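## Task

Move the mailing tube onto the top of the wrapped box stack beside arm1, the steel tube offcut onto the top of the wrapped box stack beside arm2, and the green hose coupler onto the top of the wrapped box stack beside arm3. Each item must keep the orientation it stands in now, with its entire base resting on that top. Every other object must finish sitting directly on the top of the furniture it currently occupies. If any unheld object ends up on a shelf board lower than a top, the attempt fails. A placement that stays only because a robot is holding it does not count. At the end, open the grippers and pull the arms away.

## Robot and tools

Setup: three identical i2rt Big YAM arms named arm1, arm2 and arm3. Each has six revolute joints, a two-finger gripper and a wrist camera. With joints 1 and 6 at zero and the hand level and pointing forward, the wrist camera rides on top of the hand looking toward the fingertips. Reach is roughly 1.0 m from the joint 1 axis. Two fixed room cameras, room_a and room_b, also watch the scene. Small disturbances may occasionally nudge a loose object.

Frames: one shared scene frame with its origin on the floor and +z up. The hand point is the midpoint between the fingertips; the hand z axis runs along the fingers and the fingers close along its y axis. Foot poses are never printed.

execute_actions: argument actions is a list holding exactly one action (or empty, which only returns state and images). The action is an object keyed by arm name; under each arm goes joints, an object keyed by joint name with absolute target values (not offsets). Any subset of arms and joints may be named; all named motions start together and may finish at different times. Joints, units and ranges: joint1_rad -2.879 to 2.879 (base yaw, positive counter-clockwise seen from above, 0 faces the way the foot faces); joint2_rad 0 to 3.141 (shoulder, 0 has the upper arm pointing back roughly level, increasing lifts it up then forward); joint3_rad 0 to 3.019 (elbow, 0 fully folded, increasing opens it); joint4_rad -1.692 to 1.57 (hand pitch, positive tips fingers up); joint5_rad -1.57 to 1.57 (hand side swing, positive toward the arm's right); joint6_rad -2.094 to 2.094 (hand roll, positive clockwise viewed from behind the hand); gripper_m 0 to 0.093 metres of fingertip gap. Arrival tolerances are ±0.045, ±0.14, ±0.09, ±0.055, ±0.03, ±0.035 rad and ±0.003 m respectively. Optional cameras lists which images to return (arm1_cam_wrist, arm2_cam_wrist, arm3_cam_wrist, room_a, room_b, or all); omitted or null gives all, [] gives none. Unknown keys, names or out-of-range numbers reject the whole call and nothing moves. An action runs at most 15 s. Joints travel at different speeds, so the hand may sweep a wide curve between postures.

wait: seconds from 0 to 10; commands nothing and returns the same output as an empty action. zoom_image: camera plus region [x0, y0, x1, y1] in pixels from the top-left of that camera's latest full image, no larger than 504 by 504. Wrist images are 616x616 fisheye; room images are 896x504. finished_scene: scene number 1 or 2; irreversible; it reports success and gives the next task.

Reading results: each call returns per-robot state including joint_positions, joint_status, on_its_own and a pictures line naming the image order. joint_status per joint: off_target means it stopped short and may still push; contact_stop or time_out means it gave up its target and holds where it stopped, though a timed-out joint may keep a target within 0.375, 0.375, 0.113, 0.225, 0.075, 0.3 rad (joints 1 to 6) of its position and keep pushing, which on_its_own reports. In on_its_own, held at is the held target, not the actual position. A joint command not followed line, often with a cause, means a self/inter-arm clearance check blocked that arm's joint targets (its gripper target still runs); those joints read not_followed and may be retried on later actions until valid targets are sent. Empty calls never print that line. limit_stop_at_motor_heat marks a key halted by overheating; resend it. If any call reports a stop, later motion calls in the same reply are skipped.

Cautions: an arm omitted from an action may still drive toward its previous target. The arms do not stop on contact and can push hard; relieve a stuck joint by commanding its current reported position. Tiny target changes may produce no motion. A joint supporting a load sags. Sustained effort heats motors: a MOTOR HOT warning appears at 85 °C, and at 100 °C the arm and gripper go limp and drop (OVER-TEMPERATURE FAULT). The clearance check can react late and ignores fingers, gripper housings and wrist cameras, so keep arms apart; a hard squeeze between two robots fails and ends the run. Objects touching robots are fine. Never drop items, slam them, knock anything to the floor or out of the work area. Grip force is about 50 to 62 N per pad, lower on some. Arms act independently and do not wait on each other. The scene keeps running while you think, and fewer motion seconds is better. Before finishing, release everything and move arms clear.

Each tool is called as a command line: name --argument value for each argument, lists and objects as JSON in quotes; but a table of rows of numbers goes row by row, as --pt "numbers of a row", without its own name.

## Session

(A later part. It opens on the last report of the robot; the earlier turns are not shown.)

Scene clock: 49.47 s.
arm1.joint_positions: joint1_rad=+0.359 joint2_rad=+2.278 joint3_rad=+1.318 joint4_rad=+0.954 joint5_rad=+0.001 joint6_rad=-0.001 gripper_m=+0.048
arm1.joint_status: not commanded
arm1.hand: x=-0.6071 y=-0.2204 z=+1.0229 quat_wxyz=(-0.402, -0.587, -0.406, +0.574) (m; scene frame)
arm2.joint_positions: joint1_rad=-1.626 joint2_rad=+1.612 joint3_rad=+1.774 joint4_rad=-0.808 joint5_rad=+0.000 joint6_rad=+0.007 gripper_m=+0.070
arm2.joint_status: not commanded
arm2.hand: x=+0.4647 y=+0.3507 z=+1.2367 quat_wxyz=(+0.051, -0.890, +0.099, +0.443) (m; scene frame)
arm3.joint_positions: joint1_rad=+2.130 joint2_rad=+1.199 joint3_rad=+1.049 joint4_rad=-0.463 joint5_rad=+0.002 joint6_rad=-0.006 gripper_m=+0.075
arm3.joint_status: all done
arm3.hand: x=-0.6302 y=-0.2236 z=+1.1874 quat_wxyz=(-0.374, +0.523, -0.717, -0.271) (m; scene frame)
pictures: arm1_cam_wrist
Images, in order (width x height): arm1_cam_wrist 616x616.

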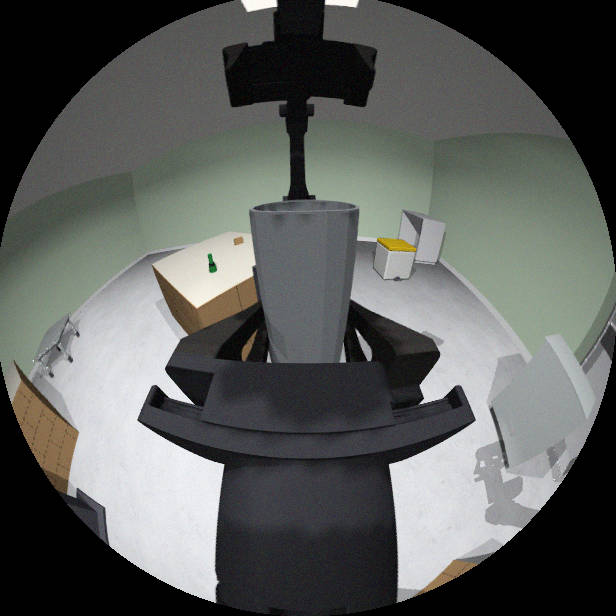

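execute_actions --actions '[{"arm1":{"joints":{"joint1_rad":2.082,"joint4_rad":0.915}},"arm2":{"joints":{"joint2_rad":1.645,"joint3_rad":1.73,"joint4_rad":-0.735,"gripper_m":0.085}},"arm3":{"joints":{"joint2_rad":0.9}}}]' --cameras '["arm1_cam_wrist","arm2_cam_wrist"]'

Scene clock: 52.07 s.
arm1.joint_positions: joint1_rad=+2.090 joint2_rad=+2.278 joint3_rad=+1.322 joint4_rad=+0.927 joint5_rad=-0.003 joint6_rad=-0.001 gripper_m=+0.047
arm1.joint_status: all done
arm1.hand: x=+0.4366 y=+0.3646 z=+1.0351 quat_wxyz=(-0.697, -0.071, -0.711, +0.063) (m; scene frame)
arm2.joint_positions: joint1_rad=-1.626 joint2_rad=+1.646 joint3_rad=+1.727 joint4_rad=-0.757 joint5_rad=+0.000 joint6_rad=+0.007 gripper_m=+0.085
arm2.joint_status: all done
arm2.hand: x=+0.4533 y=+0.3536 z=+1.1976 quat_wxyz=(+0.049, -0.896, +0.100, +0.430) (m; scene frame)
arm3.joint_positions: joint1_rad=+2.130 joint2_rad=+0.904 joint3_rad=+1.049 joint4_rad=-0.463 joint5_rad=+0.002 joint6_rad=-0.006 gripper_m=+0.075
arm3.joint_status: all done
arm3.hand: x=-0.6526 y=-0.2942 z=+1.3263 quat_wxyz=(-0.476, +0.477, -0.654, -0.344) (m; scene frame)
pictures: arm1_cam_wrist, arm2_cam_wrist
Images, in order (width x height): arm1_cam_wrist 616x616, arm2_cam_wrist 616x616.

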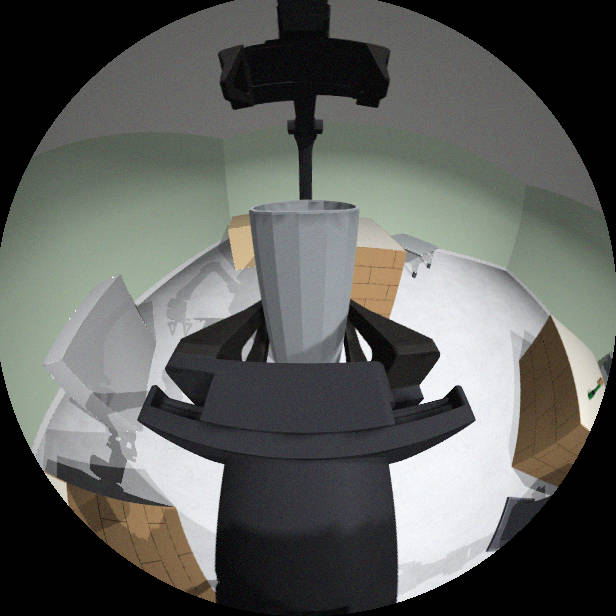

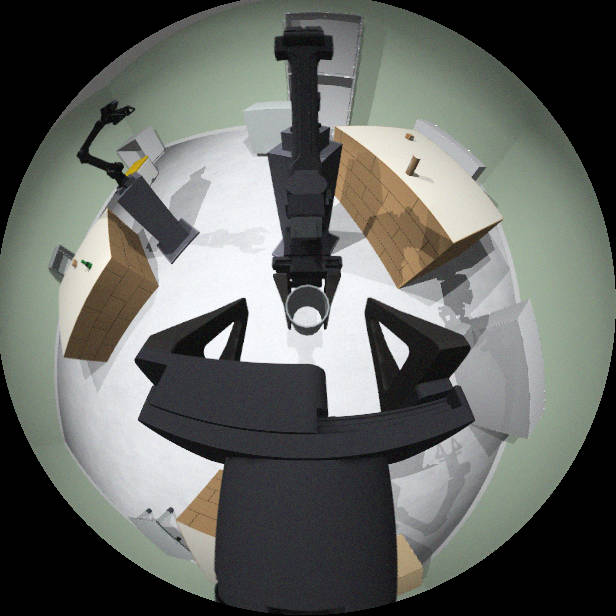

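execute_actions --actions '[{"arm2":{"joints":{"joint2_rad":1.762,"joint4_rad":-0.82}}}]' --cameras '["arm1_cam_wrist","arm2_cam_wrist"]'

Scene clock: 53.73 s.
arm1.joint_positions: joint1_rad=+2.090 joint2_rad=+2.278 joint3_rad=+1.322 joint4_rad=+0.927 joint5_rad=-0.003 joint6_rad=-0.001 gripper_m=+0.047
arm1.joint_status: not commanded
arm1.hand: x=+0.4366 y=+0.3646 z=+1.0351 quat_wxyz=(-0.697, -0.071, -0.711, +0.063) (m; scene frame)
arm2.joint_positions: joint1_rad=-1.626 joint2_rad=+1.784 joint3_rad=+1.718 joint4_rad=-0.813 joint5_rad=+0.000 joint6_rad=+0.007 gripper_m=+0.085
arm2.joint_status: all done
arm2.hand: x=+0.4383 y=+0.3579 z=+1.0889 quat_wxyz=(+0.040, -0.935, +0.104, +0.337) (m; scene frame)
arm3.joint_positions: joint1_rad=+2.130 joint2_rad=+0.904 joint3_rad=+1.049 joint4_rad=-0.463 joint5_rad=+0.002 joint6_rad=-0.006 gripper_m=+0.075
arm3.joint_status: not commanded
arm3.hand: x=-0.6526 y=-0.2942 z=+1.3263 quat_wxyz=(-0.476, +0.477, -0.654, -0.344) (m; scene frame)
pictures: arm1_cam_wrist, arm2_cam_wrist
Images, in order (width x height): arm1_cam_wrist 616x616, arm2_cam_wrist 616x616.

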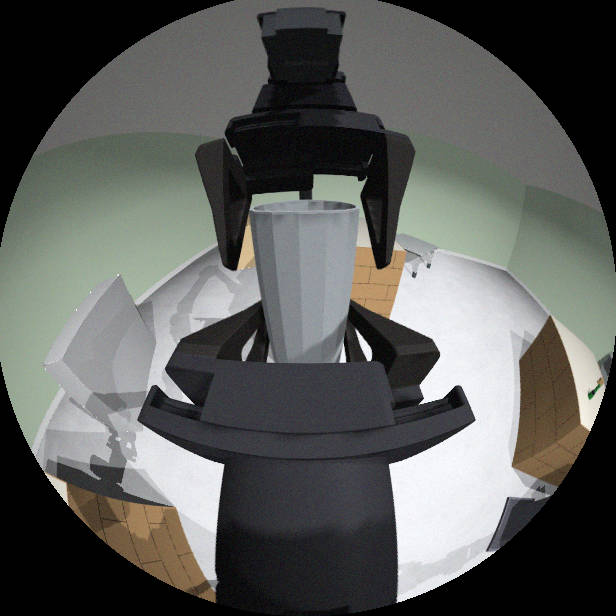

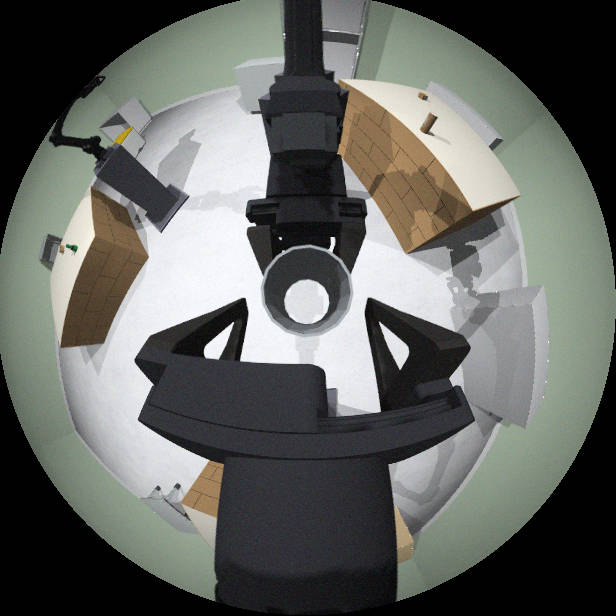

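execute_actions --actions '[{"arm2":{"joints":{"joint4_rad":-0.725,"gripper_m":0.058}}}]' --cameras '["arm1_cam_wrist","arm2_cam_wrist"]'

Scene clock: 54.77 s.
arm1.joint_positions: joint1_rad=+2.090 joint2_rad=+2.278 joint3_rad=+1.322 joint4_rad=+0.927 joint5_rad=-0.003 joint6_rad=-0.001 gripper_m=+0.047
arm1.joint_status: not commanded
arm1.hand: x=+0.4366 y=+0.3646 z=+1.0351 quat_wxyz=(-0.697, -0.071, -0.711, +0.063) (m; scene frame)
arm2.joint_positions: joint1_rad=-1.626 joint2_rad=+1.784 joint3_rad=+1.718 joint4_rad=-0.747 joint5_rad=+0.000 joint6_rad=+0.007 gripper_m=+0.058
arm2.joint_status: all done
arm2.hand: x=+0.4263 y=+0.3605 z=+1.0997 quat_wxyz=(+0.043, -0.923, +0.103, +0.367) (m; scene frame)
arm3.joint_positions: joint1_rad=+2.130 joint2_rad=+0.904 joint3_rad=+1.049 joint4_rad=-0.463 joint5_rad=+0.002 joint6_rad=-0.006 gripper_m=+0.075
arm3.joint_status: not commanded
arm3.hand: x=-0.6526 y=-0.2942 z=+1.3263 quat_wxyz=(-0.476, +0.477, -0.654, -0.344) (m; scene frame)
pictures: arm1_cam_wrist, arm2_cam_wrist
Images, in order (width x height): arm1_cam_wrist 616x616, arm2_cam_wrist 616x616.

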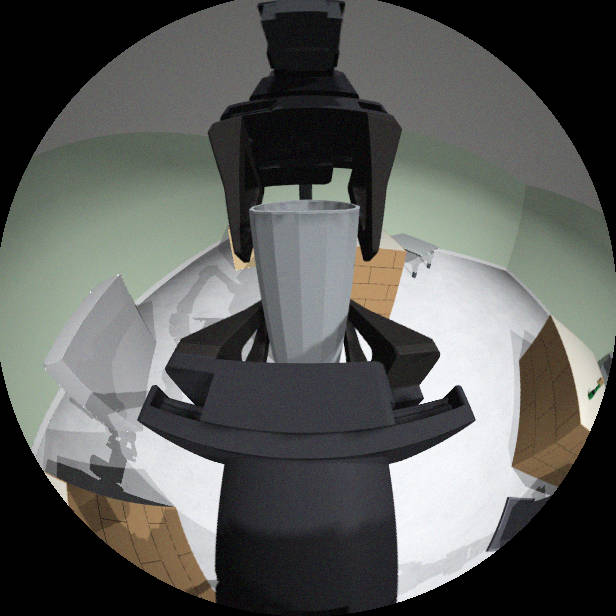

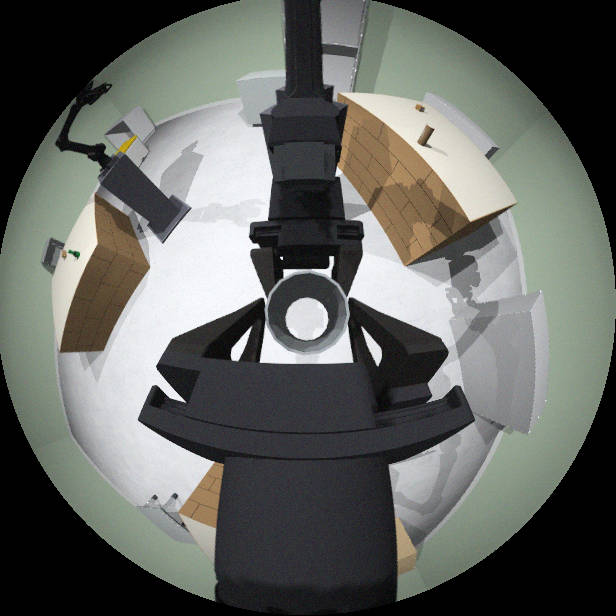

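Same view as arm3's grip. Close.

execute_actions --actions '[{"arm2":{"joints":{"gripper_m":0.028}}}]' --cameras '[]'

execute_actions --actions '[{"arm1":{"joints":{"gripper_m":0.062}}}]' --cameras '["arm1_cam_wrist","arm2_cam_wrist"]'

Scene clock: 55.60 s.
arm1.joint_positions: joint1_rad=+2.090 joint2_rad=+2.278 joint3_rad=+1.322 joint4_rad=+0.926 joint5_rad=-0.002 joint6_rad=-0.001 gripper_m=+0.047
arm1.joint_status: not commanded
arm1.hand: x=+0.4366 y=+0.3645 z=+1.0350 quat_wxyz=(-0.697, -0.072, -0.711, +0.063) (m; scene frame)
arm2.joint_positions: joint1_rad=-1.626 joint2_rad=+1.784 joint3_rad=+1.718 joint4_rad=-0.747 joint5_rad=+0.000 joint6_rad=+0.007 gripper_m=+0.048
arm2.joint_status: gripper_m off_target (ended at +0.048, target +0.028)
arm2.hand: x=+0.4262 y=+0.3606 z=+1.0998 quat_wxyz=(+0.043, -0.923, +0.103, +0.368) (m; scene frame)
arm3.joint_positions: joint1_rad=+2.130 joint2_rad=+0.904 joint3_rad=+1.049 joint4_rad=-0.463 joint5_rad=+0.002 joint6_rad=-0.006 gripper_m=+0.075
arm3.joint_status: not commanded
arm3.hand: x=-0.6526 y=-0.2942 z=+1.3263 quat_wxyz=(-0.476, +0.477, -0.654, -0.344) (m; scene frame)
pictures: none
No camera images: the call's "cameras" was empty. Leave "cameras" out to get every camera's image.

Scene clock: 56.13 s.
arm1.joint_positions: joint1_rad=+2.090 joint2_rad=+2.278 joint3_rad=+1.322 joint4_rad=+0.926 joint5_rad=-0.001 joint6_rad=-0.001 gripper_m=+0.062
arm1.joint_status: all done
arm1.hand: x=+0.4366 y=+0.3644 z=+1.0350 quat_wxyz=(-0.697, -0.072, -0.711, +0.063) (m; scene frame)
arm2.joint_positions: joint1_rad=-1.626 joint2_rad=+1.784 joint3_rad=+1.718 joint4_rad=-0.747 joint5_rad=+0.000 joint6_rad=+0.007 gripper_m=+0.048
arm2.joint_status: not commanded
arm2.hand: x=+0.4262 y=+0.3606 z=+1.0998 quat_wxyz=(+0.043, -0.923, +0.103, +0.368) (m; scene frame)
arm3.joint_positions: joint1_rad=+2.130 joint2_rad=+0.904 joint3_rad=+1.049 joint4_rad=-0.463 joint5_rad=+0.002 joint6_rad=-0.006 gripper_m=+0.075
arm3.joint_status: not commanded
arm3.hand: x=-0.6526 y=-0.2942 z=+1.3263 quat_wxyz=(-0.476, +0.477, -0.654, -0.344) (m; scene frame)
pictures: arm1_cam_wrist, arm2_cam_wrist
Images, in order (width x height): arm1_cam_wrist 616x616, arm2_cam_wrist 616x616.

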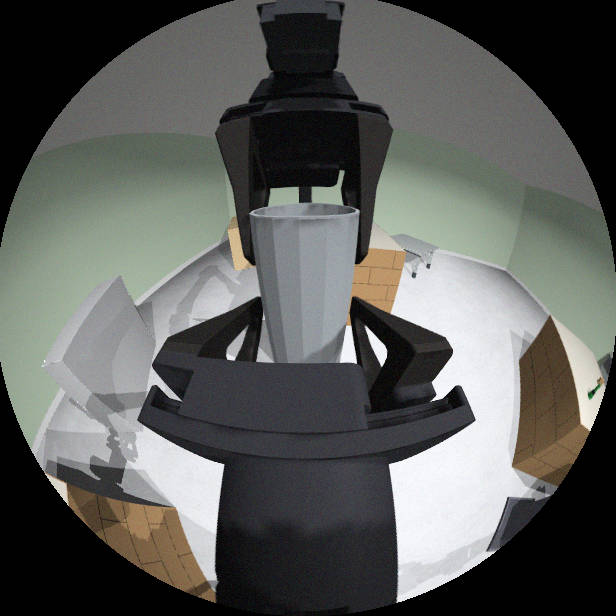

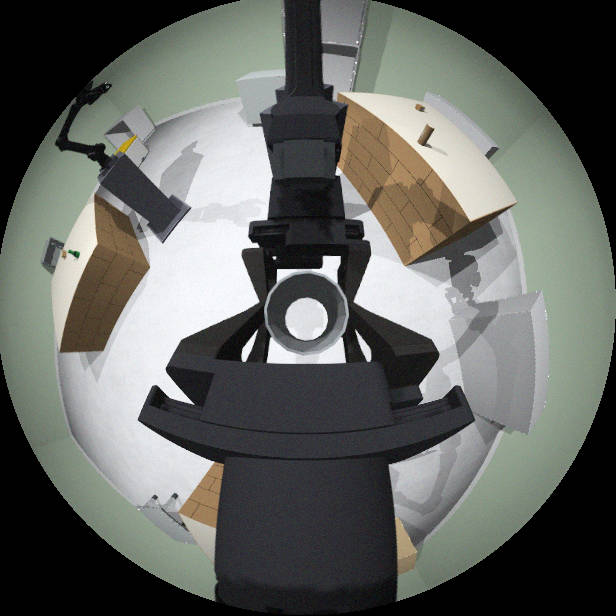

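execute_actions --actions '[{"arm1":{"joints":{"gripper_m":0.085,"joint3_rad":1.1}}}]' --cameras '["arm1_cam_wrist"]'

Scene clock: 57.33 s.
arm1.joint_positions: joint1_rad=+2.090 joint2_rad=+2.277 joint3_rad=+1.092 joint4_rad=+0.926 joint5_rad=-0.001 joint6_rad=-0.001 gripper_m=+0.085
arm1.joint_status: all done
arm1.hand: x=+0.3541 y=+0.3817 z=+0.9370 quat_wxyz=(-0.611, -0.079, -0.786, +0.054) (m; scene frame)
arm2.joint_positions: joint1_rad=-1.626 joint2_rad=+1.784 joint3_rad=+1.718 joint4_rad=-0.747 joint5_rad=+0.000 joint6_rad=+0.007 gripper_m=+0.048
arm2.joint_status: not commanded
arm2.hand: x=+0.4262 y=+0.3606 z=+1.0998 quat_wxyz=(+0.043, -0.923, +0.103, +0.368) (m; scene frame)
arm3.joint_positions: joint1_rad=+2.130 joint2_rad=+0.904 joint3_rad=+1.049 joint4_rad=-0.463 joint5_rad=+0.002 joint6_rad=-0.006 gripper_m=+0.075
arm3.joint_status: not commanded
arm3.hand: x=-0.6526 y=-0.2942 z=+1.3263 quat_wxyz=(-0.476, +0.477, -0.654, -0.344) (m; scene frame)
pictures: arm1_cam_wrist
Images, in order (width x height): arm1_cam_wrist 616x616.

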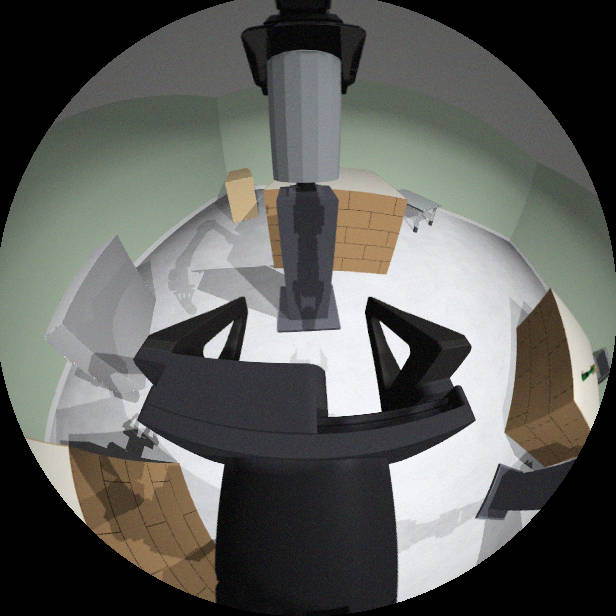

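execute_actions --actions '[{"arm1":{"joints":{"joint3_rad":0.8,"joint2_rad":2.0}},"arm2":{"joints":{"joint1_rad":1.2,"joint2_rad":1.965,"joint3_rad":1.24,"joint4_rad":-0.03}}}]' --cameras '["arm2_cam_wrist","room_b"]'

Scene clock: 60.20 s.
arm1.joint_positions: joint1_rad=+2.090 joint2_rad=+1.985 joint3_rad=+0.804 joint4_rad=+0.926 joint5_rad=-0.001 joint6_rad=-0.001 gripper_m=+0.085
arm1.joint_status: all done
arm1.hand: x=+0.2735 y=+0.3965 z=+1.0131 quat_wxyz=(-0.612, -0.079, -0.785, +0.055) (m; scene frame)
arm2.joint_positions: joint1_rad=+1.210 joint2_rad=+1.995 joint3_rad=+1.230 joint4_rad=-0.045 joint5_rad=-0.003 joint6_rad=+0.007 gripper_m=+0.048
arm2.joint_status: all done
arm2.hand: x=+1.7205 y=-0.1357 z=+0.8196 quat_wxyz=(-0.358, -0.245, -0.896, +0.089) (m; scene frame)
arm3.joint_positions: joint1_rad=+2.130 joint2_rad=+0.904 joint3_rad=+1.049 joint4_rad=-0.463 joint5_rad=+0.002 joint6_rad=-0.006 gripper_m=+0.075
arm3.joint_status: not commanded
arm3.hand: x=-0.6526 y=-0.2942 z=+1.3263 quat_wxyz=(-0.476, +0.477, -0.654, -0.344) (m; scene frame)
pictures: arm2_cam_wrist, room_b
Images, in order (width x height): arm2_cam_wrist 616x616, room_b 896x504.

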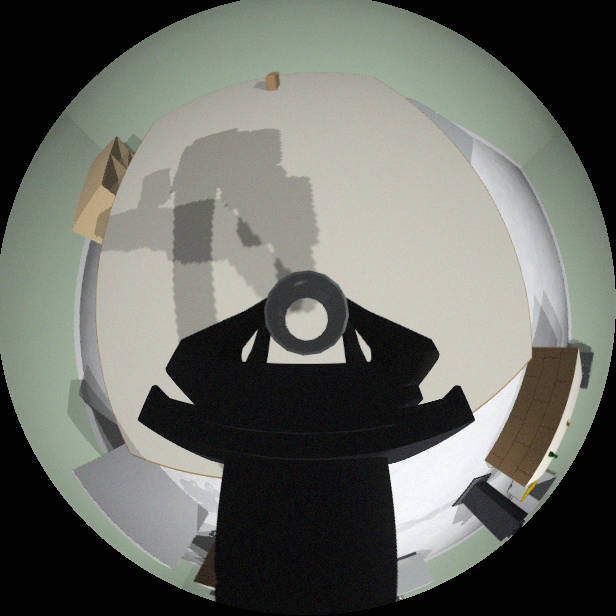

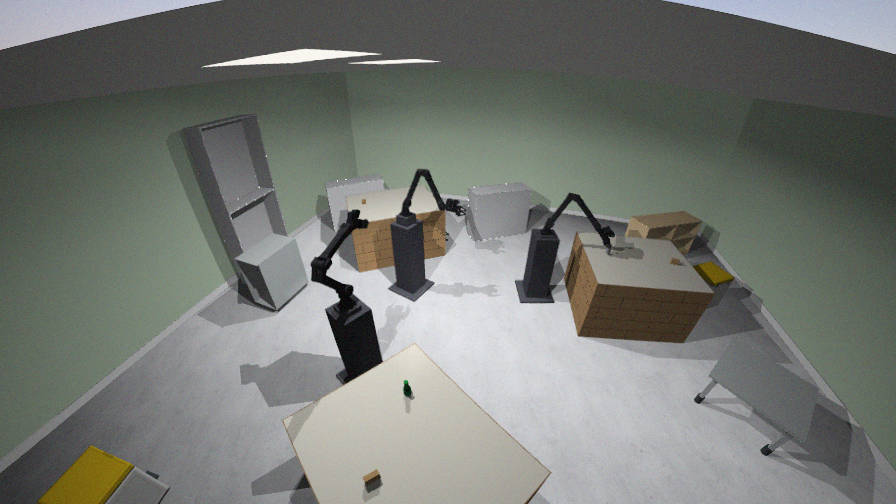

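execute_actions --actions '[{"arm2":{"joints":{"joint2_rad":2.045,"joint4_rad":0.05}}}]' --cameras '["arm2_cam_wrist","room_a"]'

Scene clock: 61.40 s.
arm1.joint_positions: joint1_rad=+2.090 joint2_rad=+1.985 joint3_rad=+0.804 joint4_rad=+0.926 joint5_rad=-0.001 joint6_rad=-0.001 gripper_m=+0.085
arm1.joint_status: not commanded
arm1.hand: x=+0.2735 y=+0.3965 z=+1.0131 quat_wxyz=(-0.612, -0.079, -0.785, +0.055) (m; scene frame)
arm2.joint_positions: joint1_rad=+1.210 joint2_rad=+2.055 joint3_rad=+1.230 joint4_rad=+0.028 joint5_rad=-0.002 joint6_rad=+0.007 gripper_m=+0.048
arm2.joint_status: all done
arm2.hand: x=+1.7246 y=-0.1379 z=+0.7928 quat_wxyz=(-0.365, -0.245, -0.894, +0.091) (m; scene frame)
arm3.joint_positions: joint1_rad=+2.130 joint2_rad=+0.904 joint3_rad=+1.049 joint4_rad=-0.463 joint5_rad=+0.002 joint6_rad=-0.006 gripper_m=+0.075
arm3.joint_status: not commanded
arm3.hand: x=-0.6526 y=-0.2942 z=+1.3263 quat_wxyz=(-0.476, +0.477, -0.654, -0.344) (m; scene frame)
pictures: arm2_cam_wrist, room_a
Images, in order (width x height): arm2_cam_wrist 616x616, room_a 896x504.

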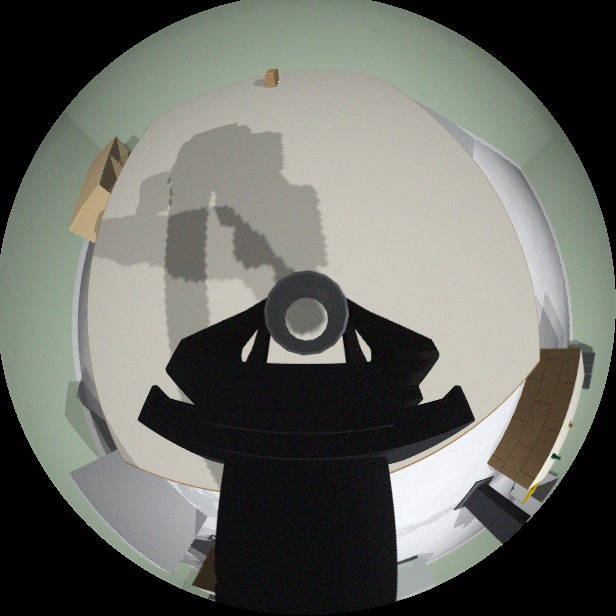

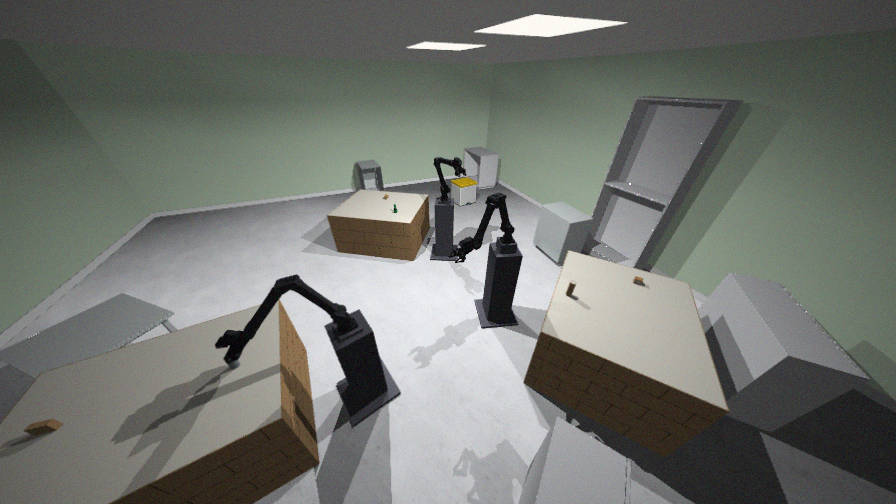

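execute_actions --actions '[{"arm2":{"joints":{"joint2_rad":2.07}}}]' --cameras '["arm2_cam_wrist"]'

Scene clock: 62.00 s.
arm1.joint_positions: joint1_rad=+2.090 joint2_rad=+1.985 joint3_rad=+0.804 joint4_rad=+0.926 joint5_rad=-0.001 joint6_rad=-0.001 gripper_m=+0.085
arm1.joint_status: not commanded
arm1.hand: x=+0.2735 y=+0.3965 z=+1.0131 quat_wxyz=(-0.612, -0.079, -0.785, +0.055) (m; scene frame)
arm2.joint_positions: joint1_rad=+1.210 joint2_rad=+2.056 joint3_rad=+1.230 joint4_rad=+0.029 joint5_rad=-0.002 joint6_rad=+0.007 gripper_m=+0.048
arm2.joint_status: all done
arm2.hand: x=+1.7245 y=-0.1379 z=+0.7922 quat_wxyz=(-0.365, -0.245, -0.894, +0.091) (m; scene frame)
arm3.joint_positions: joint1_rad=+2.130 joint2_rad=+0.904 joint3_rad=+1.049 joint4_rad=-0.463 joint5_rad=+0.002 joint6_rad=-0.006 gripper_m=+0.075
arm3.joint_status: not commanded
arm3.hand: x=-0.6526 y=-0.2942 z=+1.3263 quat_wxyz=(-0.476, +0.477, -0.654, -0.344) (m; scene frame)
pictures: arm2_cam_wrist
Images, in order (width x height): arm2_cam_wrist 616x616.

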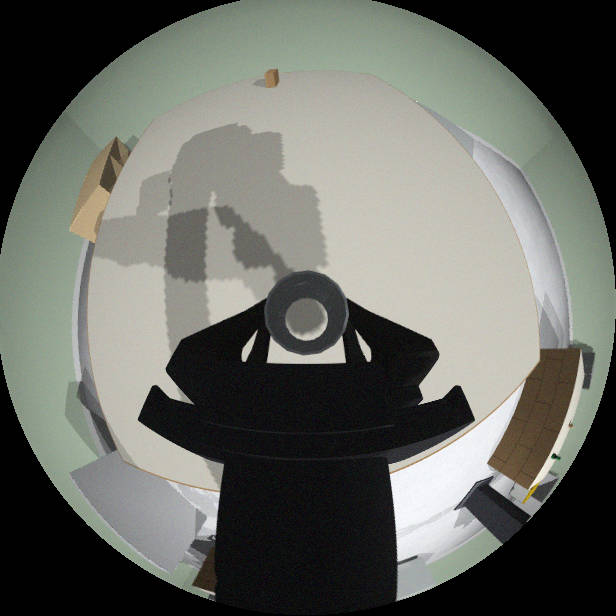

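Contact. Open, then lift.

execute_actions --actions '[{"arm2":{"joints":{"gripper_m":0.065,"joint2_rad":2.04}}}]' --cameras '[]'

execute_actions --actions '[{"arm2":{"joints":{"gripper_m":0.085,"joint2_rad":1.75}}}]' --cameras '["arm2_cam_wrist","room_a","room_b"]'

Scene clock: 62.70 s.
arm1.joint_positions: joint1_rad=+2.090 joint2_rad=+1.985 joint3_rad=+0.804 joint4_rad=+0.926 joint5_rad=-0.001 joint6_rad=-0.001 gripper_m=+0.085
arm1.joint_status: not commanded
arm1.hand: x=+0.2735 y=+0.3965 z=+1.0131 quat_wxyz=(-0.612, -0.079, -0.785, +0.055) (m; scene frame)
arm2.joint_positions: joint1_rad=+1.210 joint2_rad=+2.056 joint3_rad=+1.230 joint4_rad=+0.029 joint5_rad=-0.002 joint6_rad=+0.007 gripper_m=+0.065
arm2.joint_status: all done
arm2.hand: x=+1.7245 y=-0.1379 z=+0.7922 quat_wxyz=(-0.365, -0.245, -0.894, +0.091) (m; scene frame)
arm3.joint_positions: joint1_rad=+2.130 joint2_rad=+0.904 joint3_rad=+1.049 joint4_rad=-0.463 joint5_rad=+0.002 joint6_rad=-0.006 gripper_m=+0.075
arm3.joint_status: not commanded
arm3.hand: x=-0.6526 y=-0.2942 z=+1.3263 quat_wxyz=(-0.476, +0.477, -0.654, -0.344) (m; scene frame)
pictures: none
No camera images: the call's "cameras" was empty. Leave "cameras" out to get every camera's image.

Scene clock: 64.00 s.
arm1.joint_positions: joint1_rad=+2.090 joint2_rad=+1.985 joint3_rad=+0.804 joint4_rad=+0.926 joint5_rad=-0.001 joint6_rad=-0.001 gripper_m=+0.085
arm1.joint_status: not commanded
arm1.hand: x=+0.2735 y=+0.3965 z=+1.0131 quat_wxyz=(-0.612, -0.079, -0.785, +0.055) (m; scene frame)
arm2.joint_positions: joint1_rad=+1.210 joint2_rad=+1.747 joint3_rad=+1.230 joint4_rad=+0.040 joint5_rad=-0.002 joint6_rad=+0.007 gripper_m=+0.085
arm2.joint_status: all done
arm2.hand: x=+1.7384 y=-0.1479 z=+1.0048 quat_wxyz=(-0.503, -0.226, -0.824, +0.128) (m; scene frame)
arm3.joint_positions: joint1_rad=+2.130 joint2_rad=+0.904 joint3_rad=+1.049 joint4_rad=-0.463 joint5_rad=+0.002 joint6_rad=-0.006 gripper_m=+0.075
arm3.joint_status: not commanded
arm3.hand: x=-0.6526 y=-0.2942 z=+1.3263 quat_wxyz=(-0.476, +0.477, -0.654, -0.344) (m; scene frame)
pictures: arm2_cam_wrist, room_a, room_b
Images, in order (width x height): arm2_cam_wrist 616x616, room_a 896x504, room_b 896x504.

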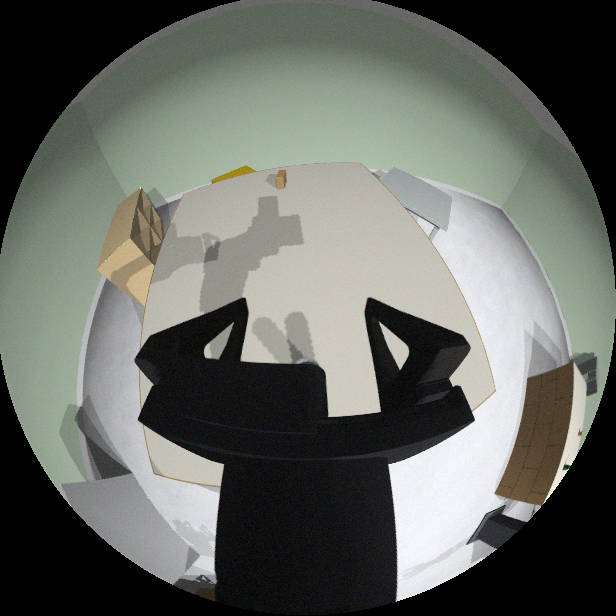

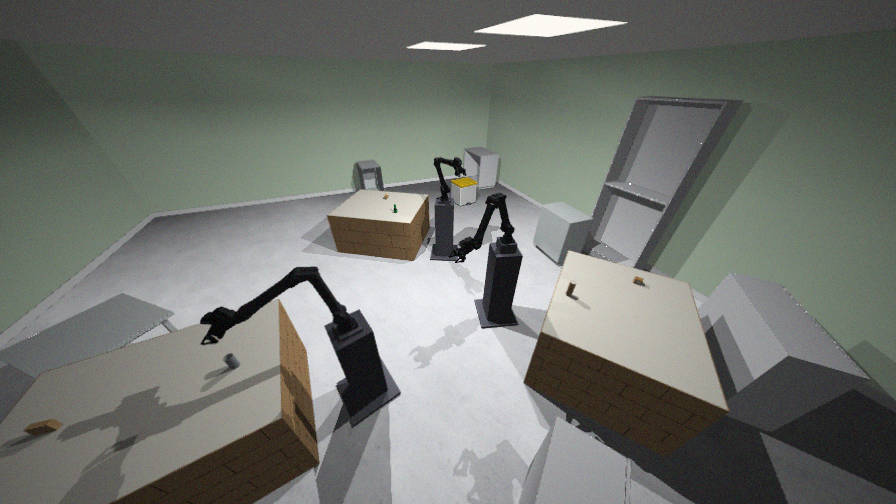

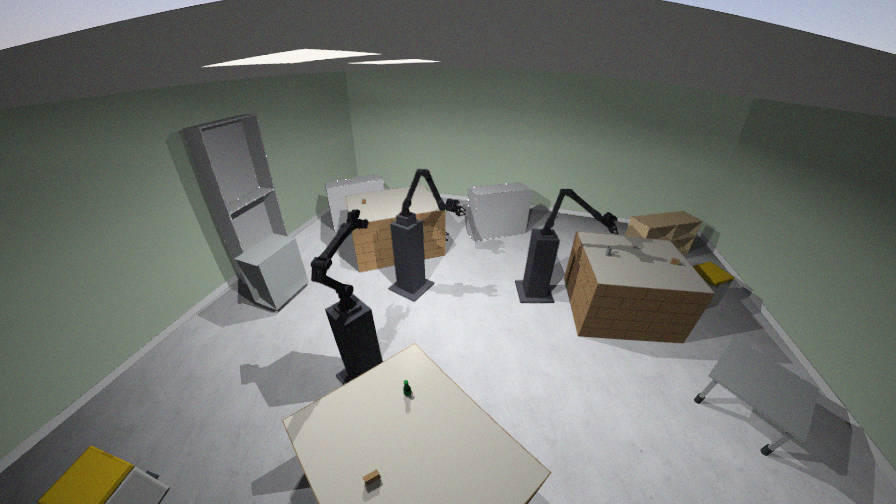

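finished_scene --scene 2

The scene is finished: the task was done.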